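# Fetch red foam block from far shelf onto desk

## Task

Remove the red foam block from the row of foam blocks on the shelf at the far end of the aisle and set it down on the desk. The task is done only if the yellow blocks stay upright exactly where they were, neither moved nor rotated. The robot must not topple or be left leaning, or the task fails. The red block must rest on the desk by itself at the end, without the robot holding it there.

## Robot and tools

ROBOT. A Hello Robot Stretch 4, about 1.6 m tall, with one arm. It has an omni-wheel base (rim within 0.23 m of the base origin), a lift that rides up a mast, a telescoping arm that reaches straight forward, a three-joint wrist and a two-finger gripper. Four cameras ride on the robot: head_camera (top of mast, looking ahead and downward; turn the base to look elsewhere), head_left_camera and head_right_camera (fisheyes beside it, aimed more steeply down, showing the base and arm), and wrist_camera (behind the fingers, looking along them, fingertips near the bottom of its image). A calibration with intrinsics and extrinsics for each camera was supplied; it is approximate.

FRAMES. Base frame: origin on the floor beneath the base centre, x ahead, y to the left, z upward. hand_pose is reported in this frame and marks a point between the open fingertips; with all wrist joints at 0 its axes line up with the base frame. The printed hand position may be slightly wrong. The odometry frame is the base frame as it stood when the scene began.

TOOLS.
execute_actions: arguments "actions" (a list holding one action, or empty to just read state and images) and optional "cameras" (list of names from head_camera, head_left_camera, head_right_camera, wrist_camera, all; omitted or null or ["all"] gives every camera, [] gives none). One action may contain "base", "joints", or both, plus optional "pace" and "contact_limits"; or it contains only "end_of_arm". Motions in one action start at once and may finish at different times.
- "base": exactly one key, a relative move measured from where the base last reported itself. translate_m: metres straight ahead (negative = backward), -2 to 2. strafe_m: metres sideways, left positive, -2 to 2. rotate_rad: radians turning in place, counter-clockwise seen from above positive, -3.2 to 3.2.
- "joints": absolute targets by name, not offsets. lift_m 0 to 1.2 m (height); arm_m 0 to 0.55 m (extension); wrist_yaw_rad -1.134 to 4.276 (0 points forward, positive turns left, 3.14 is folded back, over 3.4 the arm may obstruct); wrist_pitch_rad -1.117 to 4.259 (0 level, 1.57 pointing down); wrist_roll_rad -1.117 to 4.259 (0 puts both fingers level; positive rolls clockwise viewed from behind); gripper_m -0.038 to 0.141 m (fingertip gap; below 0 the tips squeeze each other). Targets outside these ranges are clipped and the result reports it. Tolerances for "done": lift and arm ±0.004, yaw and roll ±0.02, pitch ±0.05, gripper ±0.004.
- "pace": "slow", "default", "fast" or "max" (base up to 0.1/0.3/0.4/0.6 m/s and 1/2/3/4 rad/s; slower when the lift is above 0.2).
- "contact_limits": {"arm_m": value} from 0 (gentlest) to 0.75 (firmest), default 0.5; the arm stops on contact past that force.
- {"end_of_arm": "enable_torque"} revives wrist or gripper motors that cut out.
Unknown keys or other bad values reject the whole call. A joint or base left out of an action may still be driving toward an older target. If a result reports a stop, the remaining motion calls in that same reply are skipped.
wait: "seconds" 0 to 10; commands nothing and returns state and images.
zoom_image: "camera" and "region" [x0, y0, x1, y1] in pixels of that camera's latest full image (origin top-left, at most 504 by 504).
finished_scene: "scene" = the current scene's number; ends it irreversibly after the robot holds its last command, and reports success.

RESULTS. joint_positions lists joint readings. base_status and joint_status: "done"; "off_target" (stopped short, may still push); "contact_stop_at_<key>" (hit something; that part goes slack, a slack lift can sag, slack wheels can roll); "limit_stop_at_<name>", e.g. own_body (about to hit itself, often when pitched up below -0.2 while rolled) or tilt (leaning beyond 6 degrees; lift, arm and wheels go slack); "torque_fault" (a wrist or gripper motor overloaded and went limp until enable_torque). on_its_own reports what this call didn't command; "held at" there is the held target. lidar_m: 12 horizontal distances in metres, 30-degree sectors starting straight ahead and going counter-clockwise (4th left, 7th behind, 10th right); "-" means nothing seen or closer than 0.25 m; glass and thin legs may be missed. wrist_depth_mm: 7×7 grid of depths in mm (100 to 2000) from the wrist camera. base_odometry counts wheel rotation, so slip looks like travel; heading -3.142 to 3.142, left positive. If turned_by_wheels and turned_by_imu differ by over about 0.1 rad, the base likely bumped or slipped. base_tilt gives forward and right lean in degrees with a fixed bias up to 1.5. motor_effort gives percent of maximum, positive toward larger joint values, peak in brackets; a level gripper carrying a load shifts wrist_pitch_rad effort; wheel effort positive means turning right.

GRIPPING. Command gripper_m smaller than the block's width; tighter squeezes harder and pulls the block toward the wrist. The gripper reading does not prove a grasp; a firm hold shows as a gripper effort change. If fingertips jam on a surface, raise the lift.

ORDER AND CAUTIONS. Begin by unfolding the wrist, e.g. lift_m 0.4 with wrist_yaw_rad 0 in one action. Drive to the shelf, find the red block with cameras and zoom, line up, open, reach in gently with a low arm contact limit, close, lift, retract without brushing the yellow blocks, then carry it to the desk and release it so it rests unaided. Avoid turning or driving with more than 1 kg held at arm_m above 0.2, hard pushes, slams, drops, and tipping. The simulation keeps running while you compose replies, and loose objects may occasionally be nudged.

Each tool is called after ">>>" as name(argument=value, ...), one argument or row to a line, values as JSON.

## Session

>>> execute_actions(
  actions=[],
)

Scene clock: 0.00 s.
base_odometry: x=+0.000 y=+0.000 heading=+0.000 (m, m, rad; odometry frame)
turned_by_wheels: +0.000 (rad since the last result)
turned_by_imu: +0.000 (rad since the last result)
base_tilt: forward=-0.6 right=+0.3 (deg)
lidar_m: 1.31 1.98 1.26 1.21 1.23 1.64 0.72 0.71 1.00 2.43 2.52 1.63
base_status: not commanded
joint_positions: lift_m=+0.155 arm_m=+0.001 wrist_yaw_rad=+3.060 wrist_pitch_rad=-0.012 wrist_roll_rad=-0.016 gripper_m=+0.057
joint_status: not commanded
motor_effort: lift_m=+21 arm_m=-1 wrist_yaw_rad=-1 wrist_pitch_rad=-5 wrist_roll_rad=-1 gripper_m=-3 wheel_0=+0 wheel_1=+0 wheel_2=+0 (%)
hand_pose: x=-0.1090 y=+0.1105 z=+0.3370 quat_wxyz=(+0.041, +0.006, -0.008, +0.999) (m; base frame)
wrist_depth_mm: 173 203 1661 1756 1756 1808 1430 / 147 148 1661 1708 1808 1756 1430 / - 135 247 1708 1756 1756 1499 / - 141 219 1708 1708 1808 1576 / 116 147 1661 1661 1756 1808 1499 / 236 1618 1430 1336 1078 991 976 / 661 1160 917 904 831 750 741
pictures: head_camera, head_left_camera, head_right_camera, wrist_camera
camera_calibration (this result's frames):
wrist_camera: T_world_to_cam=[[-0.00543625, 0.988723, -0.149659, -0.0356716], [-0.0262992, -0.149751, -0.988374, 0.406041], [-0.999639, -0.00143713, 0.0268167, 0.111273], [0, 0, 0, 1]] pos_world=[0.121717, 0.0962344, 0.392998]
Images, in order (width x height): head_camera 420x560, head_left_camera 420x672, head_right_camera 420x672, wrist_camera 616x392.

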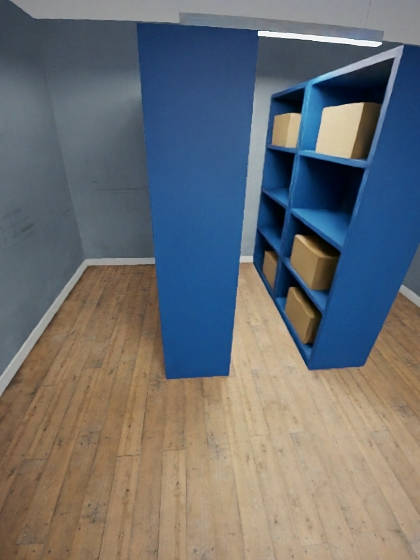

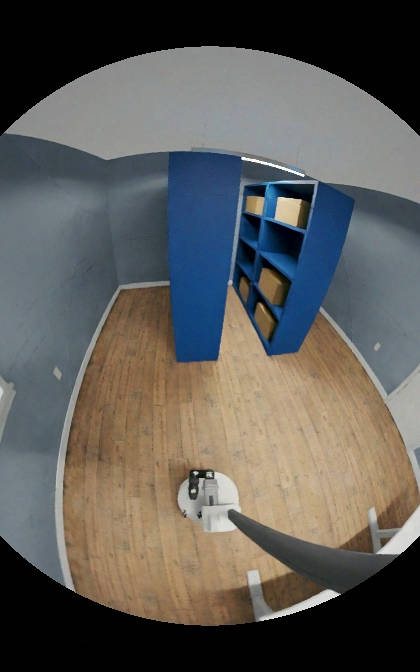

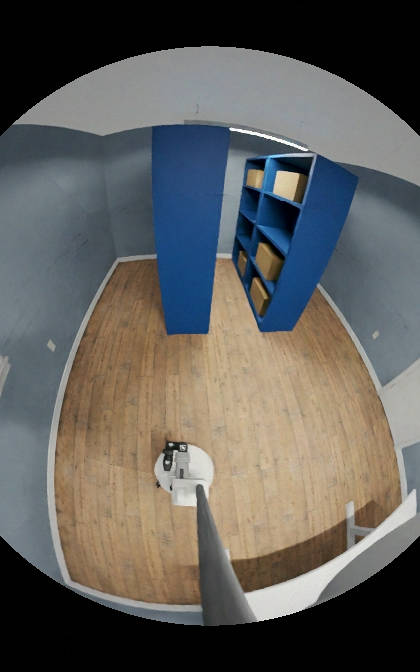

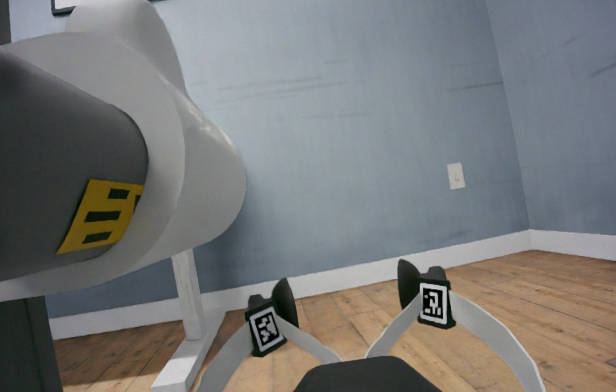

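>>> zoom_image(
  camera="head_camera",
  region=[150, 240, 390, 400],
)

Region (150, 240, 390, 400) of head_camera's 420x560 image, scaled by 2.100, with more detail than that image has.

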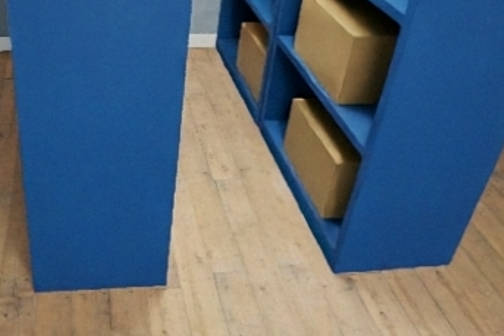

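>>> execute_actions(
  actions=[
    {"base":{"rotate_rad":0.115},"joints":{"wrist_yaw_rad":3.14},"pace":"fast"},
  ],
  cameras=[],
)

>>> execute_actions(
  actions=[
    {"base":{"strafe_m":-0.65},"pace":"max"},
  ],
  cameras=["head_camera"],
)

>>> zoom_image(
  camera="head_camera",
  region=[100, 200, 320, 400],
)

Scene clock: 6.97 s.
base_odometry: x=+0.000 y=+0.000 heading=+0.115 (m, m, rad; odometry frame)
turned_by_wheels: +0.115 (rad since the last result)
turned_by_imu: +0.116 (rad since the last result)
base_tilt: forward=-0.6 right=+0.3 (deg)
lidar_m: 1.34 1.75 1.21 1.22 1.29 1.56 0.73 0.75 1.07 2.44 1.87 1.64
base_status: done
joint_positions: lift_m=+0.155 arm_m=+0.001 wrist_yaw_rad=+3.139 wrist_pitch_rad=-0.012 wrist_roll_rad=-0.016 gripper_m=+0.057
joint_status: all done
motor_effort: lift_m=+21(21) arm_m=-1(1) wrist_yaw_rad=+0(2) wrist_pitch_rad=-5(5) wrist_roll_rad=+0(0) gripper_m=-3(2) wheel_0=+0(8) wheel_1=+1(6) wheel_2=+1(9) (%)
hand_pose: x=-0.1168 y=+0.0880 z=+0.3370 quat_wxyz=(+0.001, +0.006, -0.008, +1.000) (m; base frame)
wrist_depth_mm: 228 147 1708 1708 1618 1618 1618 / - 145 260 1661 1661 1576 1576 / - 116 144 1708 1661 1618 1576 / - 120 151 1661 1618 1618 1576 / - 144 1205 1708 1661 1618 1576 / 208 1708 1618 1281 1098 991 991 / 208 1205 917 904 820 759 741
pictures: none
No camera images: the call's "cameras" was empty. Leave "cameras" out to get every camera's image.

Scene clock: 9.43 s.
base_odometry: x=+0.075 y=-0.646 heading=+0.115 (m, m, rad; odometry frame)
turned_by_wheels: +0.000 (rad since the last result)
turned_by_imu: -0.002 (rad since the last result)
base_tilt: forward=-0.5 right=+0.3 (deg)
lidar_m: 1.35 1.38 1.92 1.85 2.00 0.75 0.74 0.79 1.15 1.79 1.91 1.38
base_status: done
joint_positions: lift_m=+0.155 arm_m=+0.001 wrist_yaw_rad=+3.140 wrist_pitch_rad=-0.012 wrist_roll_rad=-0.016 gripper_m=+0.057
joint_status: not commanded
motor_effort: lift_m=+21(21) arm_m=-1(1) wrist_yaw_rad=+0(0) wrist_pitch_rad=-6(5) wrist_roll_rad=-2(1) gripper_m=-2(3) wheel_0=-2(13) wheel_1=+1(12) wheel_2=+0(0) (%)
hand_pose: x=-0.1169 y=+0.0879 z=+0.3370 quat_wxyz=(+0.001, +0.006, -0.008, +1.000) (m; base frame)
wrist_depth_mm: 227 147 1708 1661 1618 946 1576 / - 145 262 1042 1160 1618 1576 / - 115 144 1708 1661 1576 1576 / - 120 151 1708 1661 1618 1576 / - 145 1708 1661 1661 1576 1618 / 208 1618 1661 1281 1098 878 976 / 208 1160 976 891 831 750 741
pictures: head_camera
Images, in order (width x height): head_camera 420x560.

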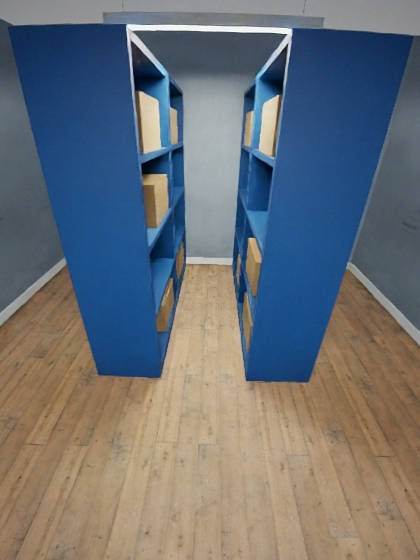

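Region (100, 200, 320, 400) of head_camera's 420x560 image, scaled by 2.291, with more detail than that image has; it fills the top 458 rows of this view, and the rest is white.

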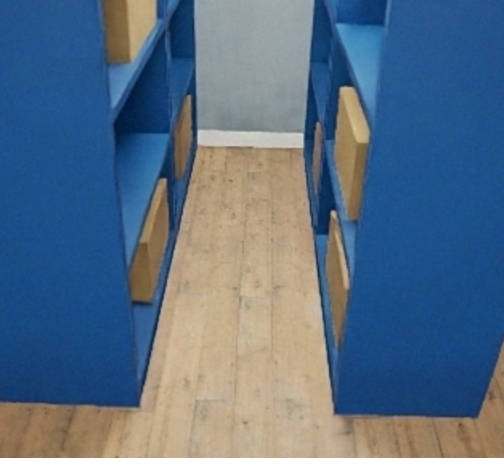

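>>> execute_actions(
  actions=[
    {"base":{"translate_m":1.75},"pace":"max"},
  ],
  cameras=["head_camera"],
)

Scene clock: 16.07 s.
base_odometry: x=+1.813 y=-0.445 heading=+0.115 (m, m, rad; odometry frame)
turned_by_wheels: +0.000 (rad since the last result)
turned_by_imu: -0.005 (rad since the last result)
base_tilt: forward=-0.5 right=+0.3 (deg)
lidar_m: 1.11 0.43 0.28 0.27 0.28 0.45 3.35 0.40 0.28 0.25 0.27 0.43
base_status: done
joint_positions: lift_m=+0.155 arm_m=+0.001 wrist_yaw_rad=+3.140 wrist_pitch_rad=-0.012 wrist_roll_rad=-0.016 gripper_m=+0.057
joint_status: not commanded
motor_effort: lift_m=+21(21) arm_m=-1(1) wrist_yaw_rad=-1(0) wrist_pitch_rad=-6(5) wrist_roll_rad=-1(0) gripper_m=-2(2) wheel_0=-1(8) wheel_1=-1(7) wheel_2=+2(16) (%)
hand_pose: x=-0.1169 y=+0.0879 z=+0.3370 quat_wxyz=(+0.001, +0.006, -0.008, +1.000) (m; base frame)
wrist_depth_mm: 228 147 - - - 477 349 / - 145 260 - - - 449 / - 115 144 - - - 445 / - 120 151 - - - 445 / - 144 - - - 1808 449 / 208 1863 1661 1308 1098 976 445 / 207 1182 960 904 831 750 442
pictures: head_camera
Images, in order (width x height): head_camera 420x560.

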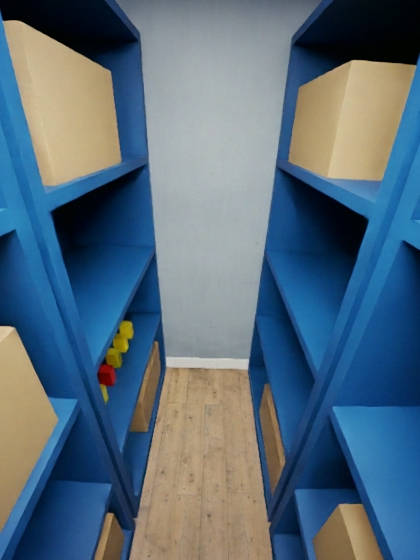

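>>> execute_actions(
  actions=[
    {"base":{"translate_m":0.73},"joints":{"lift_m":0.66},"pace":"max"},
  ],
  cameras=[],
)

>>> execute_actions(
  actions=[
    {"joints":{"wrist_yaw_rad":0,"wrist_pitch_rad":0.55}},
  ],
  cameras=["head_left_camera"],
)

Scene clock: 23.40 s.
base_odometry: x=+2.538 y=-0.361 heading=+0.115 (m, m, rad; odometry frame)
turned_by_wheels: +0.000 (rad since the last result)
turned_by_imu: -0.001 (rad since the last result)
base_tilt: forward=-0.6 right=+0.2 (deg)
lidar_m: 0.71 0.39 0.27 0.26 0.30 0.45 1.16 0.41 0.30 0.26 0.29 0.42
base_status: done
joint_positions: lift_m=+0.660 arm_m=+0.001 wrist_yaw_rad=+3.140 wrist_pitch_rad=-0.012 wrist_roll_rad=-0.016 gripper_m=+0.057
joint_status: all done
motor_effort: lift_m=+23(26) arm_m=-1(1) wrist_yaw_rad=-1(1) wrist_pitch_rad=-5(5) wrist_roll_rad=+2(3) gripper_m=-2(3) wheel_0=-1(6) wheel_1=-1(6) wheel_2=+1(16) (%)
hand_pose: x=-0.1169 y=+0.0879 z=+0.8414 quat_wxyz=(+0.001, +0.006, -0.008, +1.000) (m; base frame)
wrist_depth_mm: 228 147 - - 1182 496 324 / - 145 260 - 1182 521 330 / - 115 144 - - 741 530 / - 120 150 - - 1182 1182 / - 144 1229 - - 1160 1160 / 207 715 1229 - - 904 931 / 207 691 891 - 1205 741 699
pictures: none
No camera images: the call's "cameras" was empty. Leave "cameras" out to get every camera's image.

Scene clock: 25.83 s.
base_odometry: x=+2.538 y=-0.361 heading=+0.115 (m, m, rad; odometry frame)
turned_by_wheels: +0.000 (rad since the last result)
turned_by_imu: +0.001 (rad since the last result)
base_tilt: forward=-0.6 right=+0.3 (deg)
lidar_m: 0.70 0.39 0.29 0.25 0.30 0.41 1.13 0.43 0.30 0.27 0.30 0.43
base_status: not commanded
joint_positions: lift_m=+0.660 arm_m=+0.001 wrist_yaw_rad=+0.001 wrist_pitch_rad=+0.552 wrist_roll_rad=-0.016 gripper_m=+0.057
joint_status: all done
motor_effort: lift_m=+23(23) arm_m=-1(1) wrist_yaw_rad=-2(9) wrist_pitch_rad=-4(4) wrist_roll_rad=+0(1) gripper_m=-1(1) wheel_0=-1(1) wheel_1=-1(1) wheel_2=+1(1) (%)
hand_pose: x=+0.4172 y=-0.0873 z=+0.6868 quat_wxyz=(+0.962, -0.008, +0.272, +0.002) (m; base frame)
wrist_depth_mm: 442 449 449 455 452 452 404 / 477 480 484 484 488 480 436 / 508 521 525 525 530 521 477 / 525 569 574 574 580 554 496 / 554 609 627 634 627 621 430 / 508 654 683 683 683 627 640 / 544 707 750 750 759 750 715
pictures: head_left_camera
Images, in order (width x height): head_left_camera 420x672.

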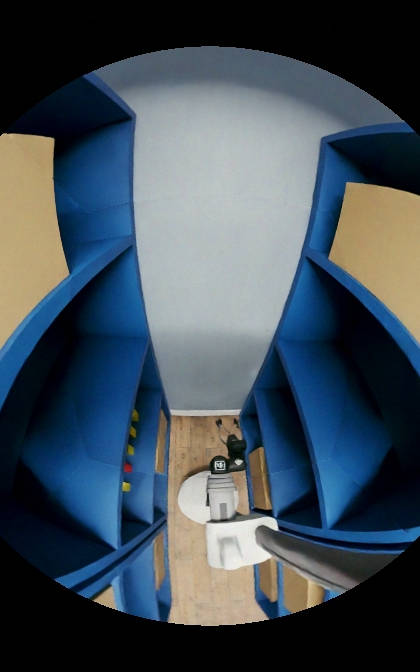

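>>> execute_actions(
  actions=[
    {"base":{"strafe_m":-0.045}},
  ],
  cameras=[],
)

>>> execute_actions(
  actions=[
    {"base":{"rotate_rad":1.565},"joints":{"gripper_m":0.066},"pace":"slow"},
  ],
  cameras=["head_right_camera","wrist_camera"],
)

Scene clock: 31.27 s.
base_odometry: x=+2.544 y=-0.405 heading=+0.115 (m, m, rad; odometry frame)
turned_by_wheels: +0.000 (rad since the last result)
turned_by_imu: +0.001 (rad since the last result)
base_tilt: forward=-0.6 right=+0.3 (deg)
lidar_m: 0.70 0.44 0.32 0.30 0.34 0.46 1.04 0.36 0.25 0.25 0.25 0.38
base_status: done
joint_positions: lift_m=+0.660 arm_m=+0.001 wrist_yaw_rad=+0.000 wrist_pitch_rad=+0.552 wrist_roll_rad=-0.016 gripper_m=+0.057
joint_status: not commanded
motor_effort: lift_m=+23(23) arm_m=-1(1) wrist_yaw_rad=-2(3) wrist_pitch_rad=-4(4) wrist_roll_rad=+0(1) gripper_m=-3(1) wheel_0=-1(7) wheel_1=+1(6) wheel_2=+0(1) (%)
hand_pose: x=+0.4172 y=-0.0873 z=+0.6868 quat_wxyz=(+0.962, -0.008, +0.272, +0.002) (m; base frame)
wrist_depth_mm: 442 449 452 452 455 418 407 / 480 480 484 488 488 452 439 / 517 521 525 525 530 488 473 / 554 569 569 574 580 517 496 / 574 627 627 627 627 569 418 / 569 683 683 683 668 615 364 / 691 723 750 759 759 715 707
pictures: none
No camera images: the call's "cameras" was empty. Leave "cameras" out to get every camera's image.

Scene clock: 34.10 s.
base_odometry: x=+2.544 y=-0.405 heading=+1.680 (m, m, rad; odometry frame)
turned_by_wheels: +1.565 (rad since the last result)
turned_by_imu: +1.561 (rad since the last result)
base_tilt: forward=-0.6 right=+0.3 (deg)
lidar_m: 0.31 0.33 0.48 1.03 0.37 0.25 0.25 0.27 0.36 0.67 0.46 0.33
base_status: done
joint_positions: lift_m=+0.660 arm_m=+0.001 wrist_yaw_rad=+0.000 wrist_pitch_rad=+0.552 wrist_roll_rad=-0.016 gripper_m=+0.066
joint_status: all done
motor_effort: lift_m=+23(23) arm_m=-1(1) wrist_yaw_rad=-2(3) wrist_pitch_rad=-3(4) wrist_roll_rad=+1(1) gripper_m=+0(2) wheel_0=-2(3) wheel_1=-1(6) wheel_2=+0(7) (%)
hand_pose: x=+0.4172 y=-0.0873 z=+0.6868 quat_wxyz=(+0.962, -0.008, +0.272, +0.002) (m; base frame)
wrist_depth_mm: 351 496 508 508 512 517 517 / 343 496 544 549 544 549 554 / 332 473 585 591 591 591 591 / 322 455 621 615 569 525 500 / 310 433 530 500 459 415 303 / 300 413 436 310 377 324 312 / 287 377 359 327 329 324 320
pictures: head_right_camera, wrist_camera
camera_calibration (this result's frames):
wrist_camera: T_world_to_cam=[[-0.00732842, -0.98503, -0.172226, 0.0590577], [-0.516168, 0.151238, -0.843029, 0.866807], [0.856456, 0.0827196, -0.509549, 0.228977], [0, 0, 0, 1]] pos_world=[0.251742, -0.0918618, 0.857589]
Images, in order (width x height): head_right_camera 420x672, wrist_camera 616x392.

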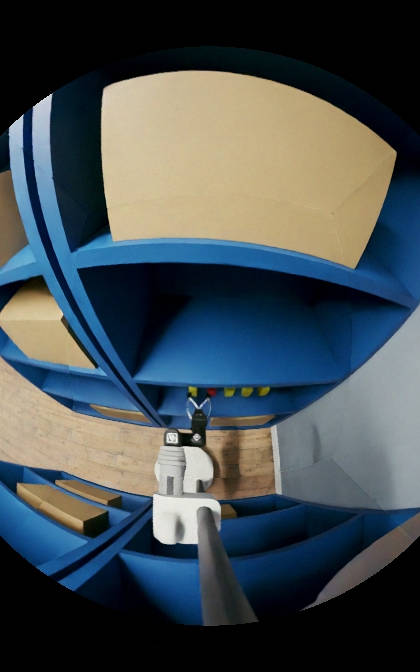

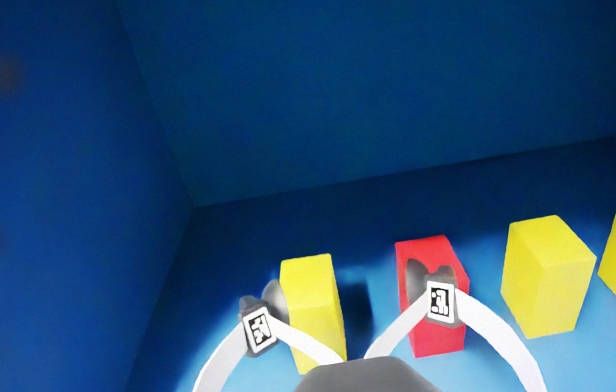

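>>> execute_actions(
  actions=[
    {"base":{"strafe_m":-0.072},"joints":{"lift_m":0.635}},
  ],
  cameras=["wrist_camera"],
)

>>> execute_actions(
  actions=[
    {"joints":{"lift_m":0.58}},
  ],
  cameras=["wrist_camera"],
)

Scene clock: 38.50 s.
base_odometry: x=+2.615 y=-0.398 heading=+1.680 (m, m, rad; odometry frame)
turned_by_wheels: +0.000 (rad since the last result)
turned_by_imu: +0.001 (rad since the last result)
base_tilt: forward=-0.6 right=+0.3 (deg)
lidar_m: 0.31 0.33 0.49 1.03 0.37 0.25 0.25 0.26 0.37 0.62 0.47 0.32
base_status: done
joint_positions: lift_m=+0.635 arm_m=+0.001 wrist_yaw_rad=+0.000 wrist_pitch_rad=+0.552 wrist_roll_rad=-0.016 gripper_m=+0.066
joint_status: all done
motor_effort: lift_m=+16(20) arm_m=-1(1) wrist_yaw_rad=-2(2) wrist_pitch_rad=-4(4) wrist_roll_rad=+0(0) gripper_m=-2(0) wheel_0=-1(8) wheel_1=+0(8) wheel_2=+1(5) (%)
hand_pose: x=+0.4171 y=-0.0874 z=+0.6623 quat_wxyz=(+0.962, -0.008, +0.272, +0.002) (m; base frame)
wrist_depth_mm: 455 500 504 508 508 512 517 / 445 535 539 544 549 549 549 / 436 574 585 591 591 585 574 / 421 585 615 569 525 488 459 / 404 504 477 442 407 290 330 / 392 430 307 301 304 296 322 / 364 368 327 322 310 298 296
pictures: wrist_camera
camera_calibration (this result's frames):
wrist_camera: T_world_to_cam=[[-0.00740102, -0.98503, -0.172226, 0.0548642], [-0.516162, 0.151276, -0.843025, 0.846216], [0.856459, 0.0826574, -0.509555, 0.216537], [0, 0, 0, 1]] pos_world=[0.251736, -0.0918676, 0.833169]
Images, in order (width x height): wrist_camera 616x392.

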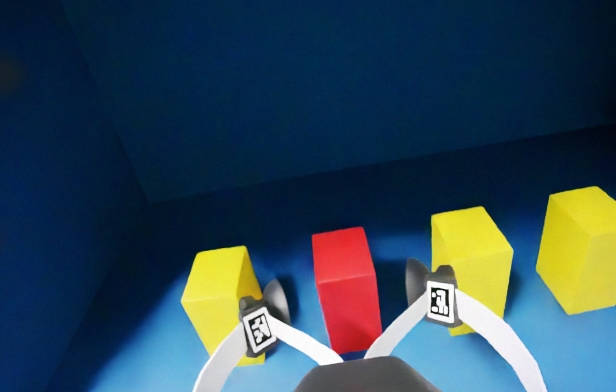

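Scene clock: 39.63 s.
base_odometry: x=+2.615 y=-0.398 heading=+1.680 (m, m, rad; odometry frame)
turned_by_wheels: +0.000 (rad since the last result)
turned_by_imu: +0.000 (rad since the last result)
base_tilt: forward=-0.5 right=+0.3 (deg)
lidar_m: 0.30 0.32 0.44 1.02 0.38 0.26 0.25 0.25 0.34 0.63 0.47 0.34
base_status: not commanded
joint_positions: lift_m=+0.580 arm_m=+0.001 wrist_yaw_rad=+0.000 wrist_pitch_rad=+0.552 wrist_roll_rad=-0.016 gripper_m=+0.066
joint_status: all done
motor_effort: lift_m=+16(17) arm_m=-1(1) wrist_yaw_rad=-2(1) wrist_pitch_rad=-4(4) wrist_roll_rad=+0(1) gripper_m=-2(3) wheel_0=-1(1) wheel_1=+0(0) wheel_2=+1(1) (%)
hand_pose: x=+0.4171 y=-0.0874 z=+0.6073 quat_wxyz=(+0.962, -0.008, +0.272, +0.002) (m; base frame)
wrist_depth_mm: 455 504 504 508 508 517 512 / 449 535 539 539 554 554 544 / 433 574 591 574 549 500 466 / 418 525 496 427 413 262 324 / 407 418 281 282 329 282 306 / 362 349 298 296 287 266 271 / 310 300 272 264 252 243 239
pictures: wrist_camera
camera_calibration (this result's frames):
wrist_camera: T_world_to_cam=[[-0.00740516, -0.98503, -0.172226, 0.0453904], [-0.516182, 0.151276, -0.843013, 0.799834], [0.856447, 0.0826574, -0.509575, 0.188523], [0, 0, 0, 1]] pos_world=[0.251736, -0.0918676, 0.778155]
Images, in order (width x height): wrist_camera 616x392.

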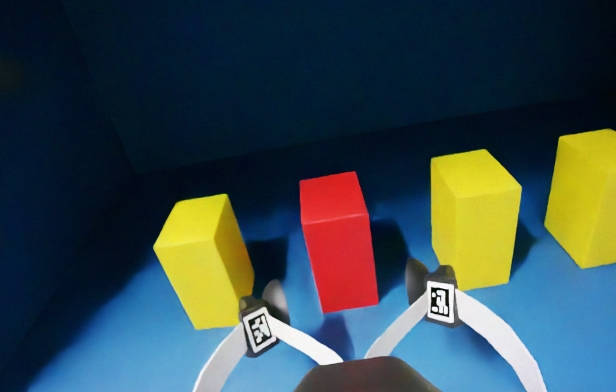

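>>> execute_actions(
  actions=[
    {"joints":{"arm_m":0.04,"gripper_m":0.06,"lift_m":0.575},"pace":"slow"},
  ],
  cameras=["wrist_camera"],
)

Scene clock: 43.50 s.
base_odometry: x=+2.615 y=-0.398 heading=+1.680 (m, m, rad; odometry frame)
turned_by_wheels: +0.000 (rad since the last result)
turned_by_imu: +0.001 (rad since the last result)
base_tilt: forward=-0.6 right=+0.3 (deg)
lidar_m: 0.31 0.33 0.48 1.03 0.37 0.26 0.25 0.27 0.34 0.63 0.48 0.33
base_status: not commanded
joint_positions: lift_m=+0.575 arm_m=+0.039 wrist_yaw_rad=+0.000 wrist_pitch_rad=+0.552 wrist_roll_rad=-0.016 gripper_m=+0.060
joint_status: all done
motor_effort: lift_m=+16(16) arm_m=+5(2) wrist_yaw_rad=-2(2) wrist_pitch_rad=-4(4) wrist_roll_rad=-1(1) gripper_m=-3(3) wheel_0=-1(1) wheel_1=+0(0) wheel_2=+1(1) (%)
hand_pose: x=+0.4557 y=-0.0874 z=+0.6023 quat_wxyz=(+0.962, -0.008, +0.272, +0.002) (m; base frame)
wrist_depth_mm: 452 462 469 469 477 473 473 / 445 496 496 504 508 512 508 / 433 535 544 539 535 488 455 / 421 517 488 452 413 246 362 / 404 407 271 238 325 233 287 / 355 325 250 247 243 242 254 / 304 291 262 259 246 237 234
pictures: wrist_camera
camera_calibration (this result's frames):
wrist_camera: T_world_to_cam=[[-0.00740517, -0.98503, -0.172226, 0.0448188], [-0.516182, 0.151276, -0.843013, 0.815564], [0.856447, 0.0826574, -0.509575, 0.152923], [0, 0, 0, 1]] pos_world=[0.290341, -0.0918676, 0.773176]
Images, in order (width x height): wrist_camera 616x392.

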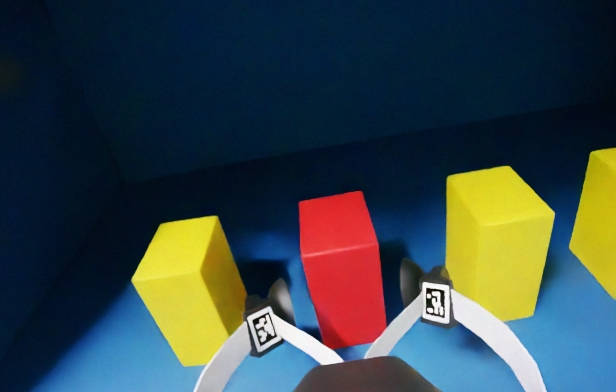

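>>> execute_actions(
  actions=[
    {"joints":{"arm_m":0.067,"gripper_m":0.056},"pace":"slow"},
  ],
  cameras=["wrist_camera"],
)

>>> execute_actions(
  actions=[
    {"joints":{"gripper_m":0.015}},
  ],
  cameras=["wrist_camera"],
)

>>> execute_actions(
  actions=[
    {"joints":{"lift_m":0.70,"arm_m":0.0},"pace":"slow"},
  ],
  cameras=["wrist_camera"],
)

Scene clock: 47.43 s.
base_odometry: x=+2.615 y=-0.398 heading=+1.680 (m, m, rad; odometry frame)
turned_by_wheels: +0.000 (rad since the last result)
turned_by_imu: +0.001 (rad since the last result)
base_tilt: forward=-0.6 right=+0.2 (deg)
lidar_m: 0.30 0.35 0.48 1.03 0.36 0.26 0.25 0.26 0.36 0.62 0.46 0.32
base_status: not commanded
joint_positions: lift_m=+0.575 arm_m=+0.066 wrist_yaw_rad=+0.000 wrist_pitch_rad=+0.552 wrist_roll_rad=-0.016 gripper_m=+0.056
joint_status: all done
motor_effort: lift_m=+16(16) arm_m=+5(7) wrist_yaw_rad=-1(1) wrist_pitch_rad=-4(4) wrist_roll_rad=-5(2) gripper_m=-3(2) wheel_0=-1(1) wheel_1=+0(0) wheel_2=+1(1) (%)
hand_pose: x=+0.4827 y=-0.0874 z=+0.6023 quat_wxyz=(+0.962, -0.008, +0.272, +0.002) (m; base frame)
wrist_depth_mm: 433 439 445 452 452 449 449 / 445 473 477 480 484 488 484 / 430 512 517 521 508 488 455 / 421 517 488 449 418 382 362 / 402 418 368 239 322 216 196 / 357 219 229 208 204 208 215 / 304 283 220 222 227 235 231
pictures: wrist_camera
camera_calibration (this result's frames):
wrist_camera: T_world_to_cam=[[-0.00740511, -0.98503, -0.172226, 0.0450187], [-0.516182, 0.151276, -0.843013, 0.829499], [0.856447, 0.0826574, -0.509575, 0.129802], [0, 0, 0, 1]] pos_world=[0.317337, -0.0918676, 0.773176]
Images, in order (width x height): wrist_camera 616x392.

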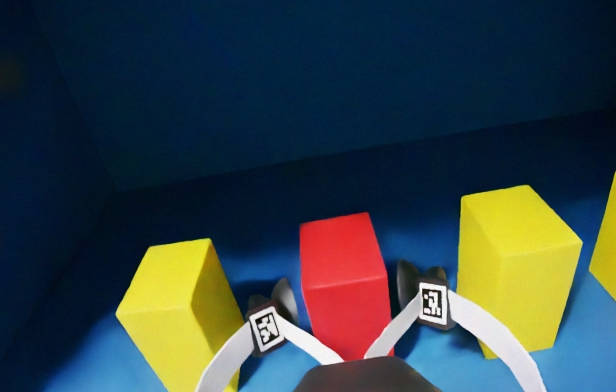

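Scene clock: 48.63 s.
base_odometry: x=+2.615 y=-0.398 heading=+1.680 (m, m, rad; odometry frame)
turned_by_wheels: +0.000 (rad since the last result)
turned_by_imu: +0.000 (rad since the last result)
base_tilt: forward=-0.6 right=+0.3 (deg)
lidar_m: 0.31 0.33 0.48 1.03 0.38 0.25 0.25 0.26 0.34 0.61 0.47 0.31
base_status: not commanded
joint_positions: lift_m=+0.575 arm_m=+0.066 wrist_yaw_rad=+0.000 wrist_pitch_rad=+0.552 wrist_roll_rad=-0.016 gripper_m=+0.015
joint_status: all done
motor_effort: lift_m=+16(16) arm_m=+4(5) wrist_yaw_rad=-2(2) wrist_pitch_rad=-5(4) wrist_roll_rad=-1(1) gripper_m=-15(18) wheel_0=-1(1) wheel_1=+0(0) wheel_2=+1(1) (%)
hand_pose: x=+0.4827 y=-0.0874 z=+0.6023 quat_wxyz=(+0.962, -0.008, +0.273, +0.002) (m; base frame)
wrist_depth_mm: 433 439 445 445 449 449 449 / 445 473 480 477 484 484 484 / 433 512 512 512 508 484 452 / 421 517 488 449 418 379 362 / 402 418 368 229 324 216 196 / 355 219 233 198 195 179 215 / 304 282 183 210 218 236 225
pictures: wrist_camera
camera_calibration (this result's frames):
wrist_camera: T_world_to_cam=[[-0.00743176, -0.98503, -0.172225, 0.0450241], [-0.516313, 0.151276, -0.842933, 0.82947], [0.856368, 0.0826574, -0.509708, 0.12992], [0, 0, 0, 1]] pos_world=[0.317341, -0.0918676, 0.773164]
Images, in order (width x height): wrist_camera 616x392.

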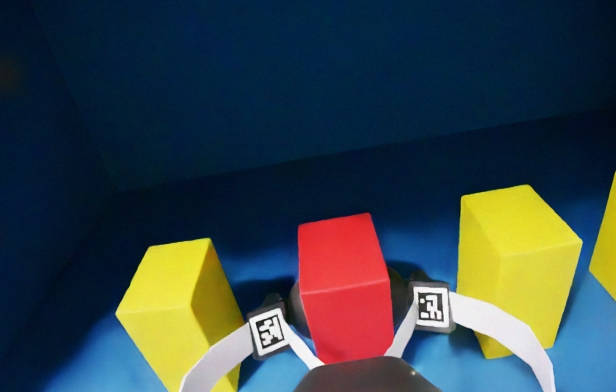

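Scene clock: 50.53 s.
base_odometry: x=+2.615 y=-0.398 heading=+1.680 (m, m, rad; odometry frame)
turned_by_wheels: +0.000 (rad since the last result)
turned_by_imu: +0.000 (rad since the last result)
base_tilt: forward=-0.5 right=+0.3 (deg)
lidar_m: 0.31 0.30 0.49 1.01 0.37 0.26 0.25 0.26 0.32 0.62 0.47 0.32
base_status: not commanded
joint_positions: lift_m=+0.700 arm_m=+0.001 wrist_yaw_rad=+0.000 wrist_pitch_rad=+0.552 wrist_roll_rad=-0.016 gripper_m=+0.015
joint_status: all done
motor_effort: lift_m=+25(25) arm_m=-5(5) wrist_yaw_rad=-1(2) wrist_pitch_rad=-5(5) wrist_roll_rad=-1(1) gripper_m=-16(16) wheel_0=-1(1) wheel_1=+0(0) wheel_2=+1(1) (%)
hand_pose: x=+0.4178 y=-0.0874 z=+0.7265 quat_wxyz=(+0.962, -0.008, +0.273, +0.002) (m; base frame)
wrist_depth_mm: 459 500 504 508 508 508 512 / 445 535 539 544 544 549 549 / 433 569 585 585 597 597 603 / 421 591 647 634 627 597 569 / 404 559 597 230 500 492 452 / 389 504 492 198 195 179 345 / 375 442 183 211 217 347 343
pictures: wrist_camera
camera_calibration (this result's frames):
wrist_camera: T_world_to_cam=[[-0.00746231, -0.98503, -0.172223, 0.065943], [-0.516462, 0.151276, -0.842842, 0.90062], [0.856277, 0.0826573, -0.509859, 0.248997], [0, 0, 0, 1]] pos_world=[0.252417, -0.0918676, 0.89739]
Images, in order (width x height): wrist_camera 616x392.

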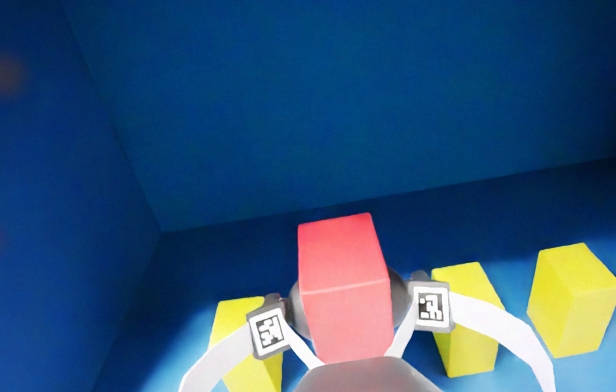

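>>> execute_actions(
  actions=[
    {"base":{"rotate_rad":-1.595},"pace":"slow"},
  ],
  cameras=["head_left_camera"],
)

>>> execute_actions(
  actions=[
    {"base":{"translate_m":-1.9},"joints":{"lift_m":0.85},"pace":"fast"},
  ],
  cameras=["head_left_camera"],
)

Scene clock: 56.90 s.
base_odometry: x=+2.615 y=-0.397 heading=+0.085 (m, m, rad; odometry frame)
turned_by_wheels: -1.595 (rad since the last result)
turned_by_imu: -1.589 (rad since the last result)
base_tilt: forward=-0.6 right=+0.3 (deg)
lidar_m: 0.63 0.47 0.33 0.32 0.34 0.46 1.11 0.38 0.25 0.25 0.25 0.36
base_status: done
joint_positions: lift_m=+0.700 arm_m=+0.001 wrist_yaw_rad=+0.000 wrist_pitch_rad=+0.552 wrist_roll_rad=-0.016 gripper_m=+0.015
joint_status: not commanded
motor_effort: lift_m=+25(25) arm_m=-4(4) wrist_yaw_rad=-2(2) wrist_pitch_rad=-5(5) wrist_roll_rad=+2(0) gripper_m=-15(16) wheel_0=+2(5) wheel_1=+1(4) wheel_2=+2(7) (%)
hand_pose: x=+0.4178 y=-0.0874 z=+0.7265 quat_wxyz=(+0.962, -0.008, +0.273, +0.002) (m; base frame)
wrist_depth_mm: 373 377 384 387 394 355 347 / 399 404 413 413 421 382 373 / 430 436 449 449 455 415 404 / 477 477 484 488 492 455 442 / 517 525 530 230 525 492 466 / 549 585 580 198 195 179 399 / 574 640 183 211 217 627 353
pictures: head_left_camera
Images, in order (width x height): head_left_camera 420x672.

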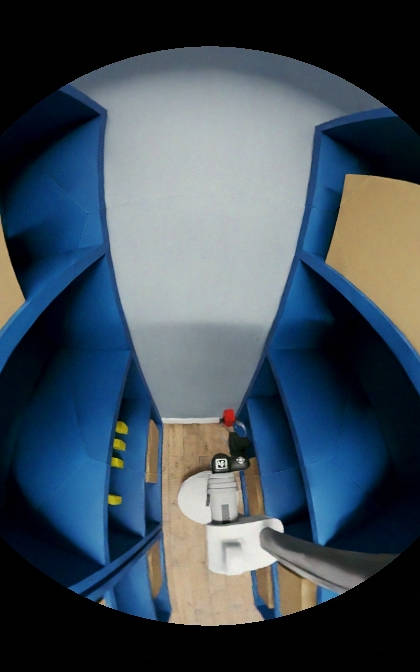

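Scene clock: 63.00 s.
base_odometry: x=+0.722 y=-0.559 heading=+0.085 (m, m, rad; odometry frame)
turned_by_wheels: +0.000 (rad since the last result)
turned_by_imu: +0.010 (rad since the last result)
base_tilt: forward=-0.6 right=+0.2 (deg)
lidar_m: 1.09 0.73 0.97 1.85 1.92 1.45 1.38 1.45 1.89 1.83 0.99 0.73
base_status: done
joint_positions: lift_m=+0.850 arm_m=+0.001 wrist_yaw_rad=+0.000 wrist_pitch_rad=+0.552 wrist_roll_rad=-0.016 gripper_m=+0.015
joint_status: all done
motor_effort: lift_m=+24(25) arm_m=-5(5) wrist_yaw_rad=-1(2) wrist_pitch_rad=-6(5) wrist_roll_rad=-1(0) gripper_m=-15(18) wheel_0=+0(7) wheel_1=+1(9) wheel_2=+0(8) (%)
hand_pose: x=+0.4177 y=-0.0874 z=+0.8766 quat_wxyz=(+0.962, -0.008, +0.273, +0.002) (m; base frame)
wrist_depth_mm: 732 976 - - 1205 427 421 / 1138 1308 - - 1042 466 452 / 1229 1430 1618 - 1138 508 492 / 1138 1160 1499 - 1499 549 539 / 569 931 1430 229 991 597 591 / 621 788 1255 198 195 179 668 / 691 723 183 211 218 750 750
pictures: head_left_camera
Images, in order (width x height): head_left_camera 420x672.

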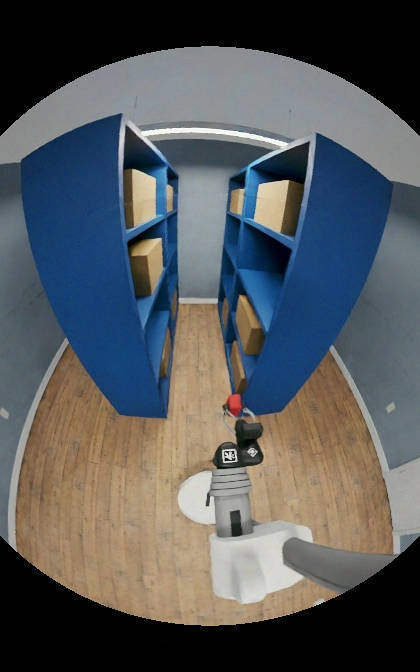

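>>> execute_actions(
  actions=[
    {"base":{"rotate_rad":-3.1}},
  ],
  cameras=["head_camera"],
)

Scene clock: 66.90 s.
base_odometry: x=+0.722 y=-0.559 heading=-3.015 (m, m, rad; odometry frame)
turned_by_wheels: -3.100 (rad since the last result)
turned_by_imu: -3.091 (rad since the last result)
base_tilt: forward=-0.5 right=+0.3 (deg)
lidar_m: 1.38 1.49 1.85 1.85 0.96 0.75 1.10 0.75 1.01 1.83 1.94 1.42
base_status: done
joint_positions: lift_m=+0.850 arm_m=+0.001 wrist_yaw_rad=+0.000 wrist_pitch_rad=+0.552 wrist_roll_rad=-0.016 gripper_m=+0.015
joint_status: not commanded
motor_effort: lift_m=+24(24) arm_m=-4(4) wrist_yaw_rad=-1(1) wrist_pitch_rad=-6(5) wrist_roll_rad=+1(0) gripper_m=-17(17) wheel_0=+1(6) wheel_1=+0(6) wheel_2=-1(7) (%)
hand_pose: x=+0.4177 y=-0.0874 z=+0.8766 quat_wxyz=(+0.962, -0.008, +0.273, +0.002) (m; base frame)
wrist_depth_mm: 1808 1863 1863 1808 1576 1808 1808 / 1921 1756 1430 1366 1921 1983 1921 / - - - - - - 1983 / - - - 1983 1921 1756 1661 / 1983 1863 1756 229 1430 1430 1366 / 1618 1537 1430 198 195 179 1160 / 1366 1308 183 211 217 1060 1025
pictures: head_camera
Images, in order (width x height): head_camera 420x560.

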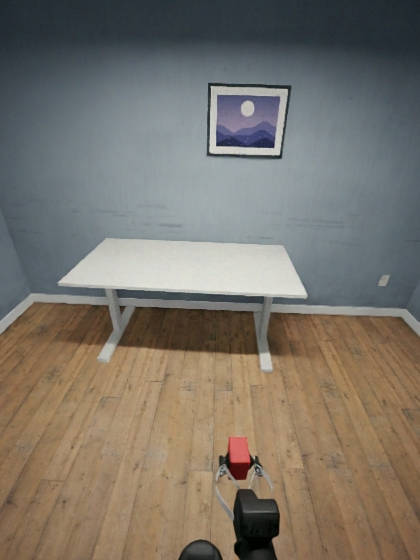

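>>> execute_actions(
  actions=[
    {"base":{"translate_m":0.85},"joints":{"arm_m":0.32,"lift_m":0.82},"pace":"fast"},
  ],
  cameras=["wrist_camera"],
)

Scene clock: 74.73 s.
base_odometry: x=-0.121 y=-0.667 heading=-3.014 (m, m, rad; odometry frame)
turned_by_wheels: +0.000 (rad since the last result)
turned_by_imu: -0.002 (rad since the last result)
base_tilt: forward=-0.6 right=+0.3 (deg)
lidar_m: 0.54 0.56 0.83 1.77 1.89 1.57 1.56 1.60 1.92 1.87 0.73 0.57
base_status: done
joint_positions: lift_m=+0.820 arm_m=+0.319 wrist_yaw_rad=+0.000 wrist_pitch_rad=+0.552 wrist_roll_rad=-0.016 gripper_m=+0.015
joint_status: all done
motor_effort: lift_m=+18(19) arm_m=+5(10) wrist_yaw_rad=-1(0) wrist_pitch_rad=-6(6) wrist_roll_rad=+1(1) gripper_m=-18(16) wheel_0=+1(2) wheel_1=+1(3) wheel_2=+1(13) (%)
hand_pose: x=+0.7358 y=-0.0874 z=+0.8471 quat_wxyz=(+0.962, -0.008, +0.273, +0.002) (m; base frame)
wrist_depth_mm: 732 732 741 741 732 723 723 / 778 788 788 788 778 768 750 / 866 842 820 723 661 603 564 / 723 668 609 559 517 480 455 / 554 525 480 229 407 397 379 / 449 427 404 198 195 179 325 / 379 362 183 211 217 296 281
pictures: wrist_camera
camera_calibration (this result's frames):
wrist_camera: T_world_to_cam=[[-0.00755502, -0.98503, -0.172219, 0.0891347], [-0.516484, 0.151317, -0.842821, 1.16653], [0.856264, 0.0825807, -0.509895, 0.038259], [0, 0, 0, 1]] pos_world=[0.570406, -0.0918745, 1.01803]
Images, in order (width x height): wrist_camera 616x392.

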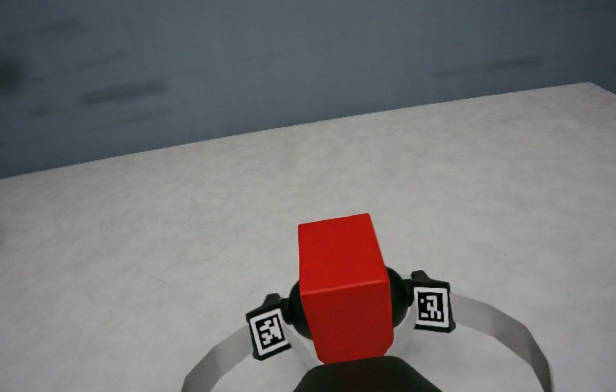

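>>> execute_actions(
  actions=[
    {"joints":{"lift_m":0.765},"pace":"slow"},
  ],
  cameras=[],
)

>>> execute_actions(
  actions=[
    {"joints":{"gripper_m":0.07}},
  ],
  cameras=[],
)

>>> execute_actions(
  actions=[
    {"joints":{"arm_m":0.22},"pace":"fast"},
  ],
  cameras=["wrist_camera"],
)

Scene clock: 80.40 s.
base_odometry: x=-0.121 y=-0.667 heading=-3.014 (m, m, rad; odometry frame)
turned_by_wheels: +0.000 (rad since the last result)
turned_by_imu: +0.001 (rad since the last result)
base_tilt: forward=-0.6 right=+0.3 (deg)
lidar_m: 0.55 0.58 0.81 1.76 1.91 1.57 1.54 1.61 1.96 1.85 0.78 0.57
base_status: not commanded
joint_positions: lift_m=+0.765 arm_m=+0.319 wrist_yaw_rad=+0.000 wrist_pitch_rad=+0.552 wrist_roll_rad=-0.016 gripper_m=+0.015
joint_status: all done
motor_effort: lift_m=+16(17) arm_m=+4(4) wrist_yaw_rad=-2(1) wrist_pitch_rad=-6(5) wrist_roll_rad=+0(1) gripper_m=-15(16) wheel_0=+1(1) wheel_1=+1(0) wheel_2=+1(1) (%)
hand_pose: x=+0.7358 y=-0.0874 z=+0.7922 quat_wxyz=(+0.962, -0.008, +0.273, +0.002) (m; base frame)
wrist_depth_mm: 732 741 732 732 732 732 723 / 778 788 788 768 750 654 609 / 820 759 661 591 539 492 455 / 591 535 492 452 418 389 368 / 449 421 394 229 327 325 309 / 362 343 325 199 195 179 263 / 307 296 183 210 217 240 228
pictures: none
No camera images: the call's "cameras" was empty. Leave "cameras" out to get every camera's image.

Scene clock: 81.73 s.
base_odometry: x=-0.121 y=-0.667 heading=-3.014 (m, m, rad; odometry frame)
turned_by_wheels: +0.000 (rad since the last result)
turned_by_imu: +0.000 (rad since the last result)
base_tilt: forward=-0.6 right=+0.3 (deg)
lidar_m: 0.54 0.60 0.86 1.78 1.90 1.56 1.55 1.61 1.94 1.86 0.75 0.56
base_status: not commanded
joint_positions: lift_m=+0.765 arm_m=+0.319 wrist_yaw_rad=+0.000 wrist_pitch_rad=+0.552 wrist_roll_rad=-0.016 gripper_m=+0.070
joint_status: all done
motor_effort: lift_m=+16(16) arm_m=+4(4) wrist_yaw_rad=-2(1) wrist_pitch_rad=-5(5) wrist_roll_rad=+0(1) gripper_m=-1(19) wheel_0=+1(1) wheel_1=+1(0) wheel_2=+1(1) (%)
hand_pose: x=+0.7358 y=-0.0874 z=+0.7922 quat_wxyz=(+0.962, -0.008, +0.273, +0.002) (m; base frame)
wrist_depth_mm: 723 732 732 732 732 723 732 / 788 788 788 778 741 668 621 / 831 750 661 591 535 492 459 / 597 539 492 452 418 394 368 / 449 421 394 241 330 324 307 / 359 343 325 206 203 254 265 / 306 296 267 216 220 238 236
pictures: none
No camera images: the call's "cameras" was empty. Leave "cameras" out to get every camera's image.

Scene clock: 82.83 s.
base_odometry: x=-0.121 y=-0.667 heading=-3.014 (m, m, rad; odometry frame)
turned_by_wheels: +0.000 (rad since the last result)
turned_by_imu: +0.000 (rad since the last result)
base_tilt: forward=-0.5 right=+0.3 (deg)
lidar_m: 0.56 0.58 0.83 1.79 1.93 1.57 1.55 1.61 1.91 1.88 0.77 0.56
base_status: not commanded
joint_positions: lift_m=+0.765 arm_m=+0.221 wrist_yaw_rad=+0.000 wrist_pitch_rad=+0.552 wrist_roll_rad=-0.016 gripper_m=+0.070
joint_status: all done
motor_effort: lift_m=+16(16) arm_m=-4(7) wrist_yaw_rad=-1(2) wrist_pitch_rad=-5(5) wrist_roll_rad=+2(1) gripper_m=-3(2) wheel_0=+1(1) wheel_1=+1(1) wheel_2=+1(1) (%)
hand_pose: x=+0.6373 y=-0.0874 z=+0.7923 quat_wxyz=(+0.962, -0.008, +0.273, +0.002) (m; base frame)
wrist_depth_mm: 831 820 820 831 820 820 798 / 878 891 878 854 741 661 615 / 878 750 661 585 535 492 462 / 591 544 492 301 413 392 366 / 452 421 394 347 342 327 309 / 362 345 324 303 287 255 266 / 307 294 267 260 249 238 236
pictures: wrist_camera
camera_calibration (this result's frames):
wrist_camera: T_world_to_cam=[[-0.00766764, -0.985029, -0.17222, 0.078982], [-0.516342, 0.151389, -0.842895, 1.06943], [0.856348, 0.0824615, -0.509773, 0.0944035], [0, 0, 0, 1]] pos_world=[0.471957, -0.0918857, 0.963147]
Images, in order (width x height): wrist_camera 616x392.

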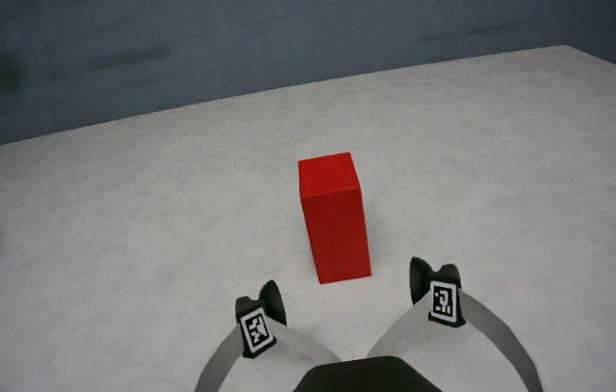

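>>> finished_scene(
  scene=2,
)

The scene is finished: the task was done.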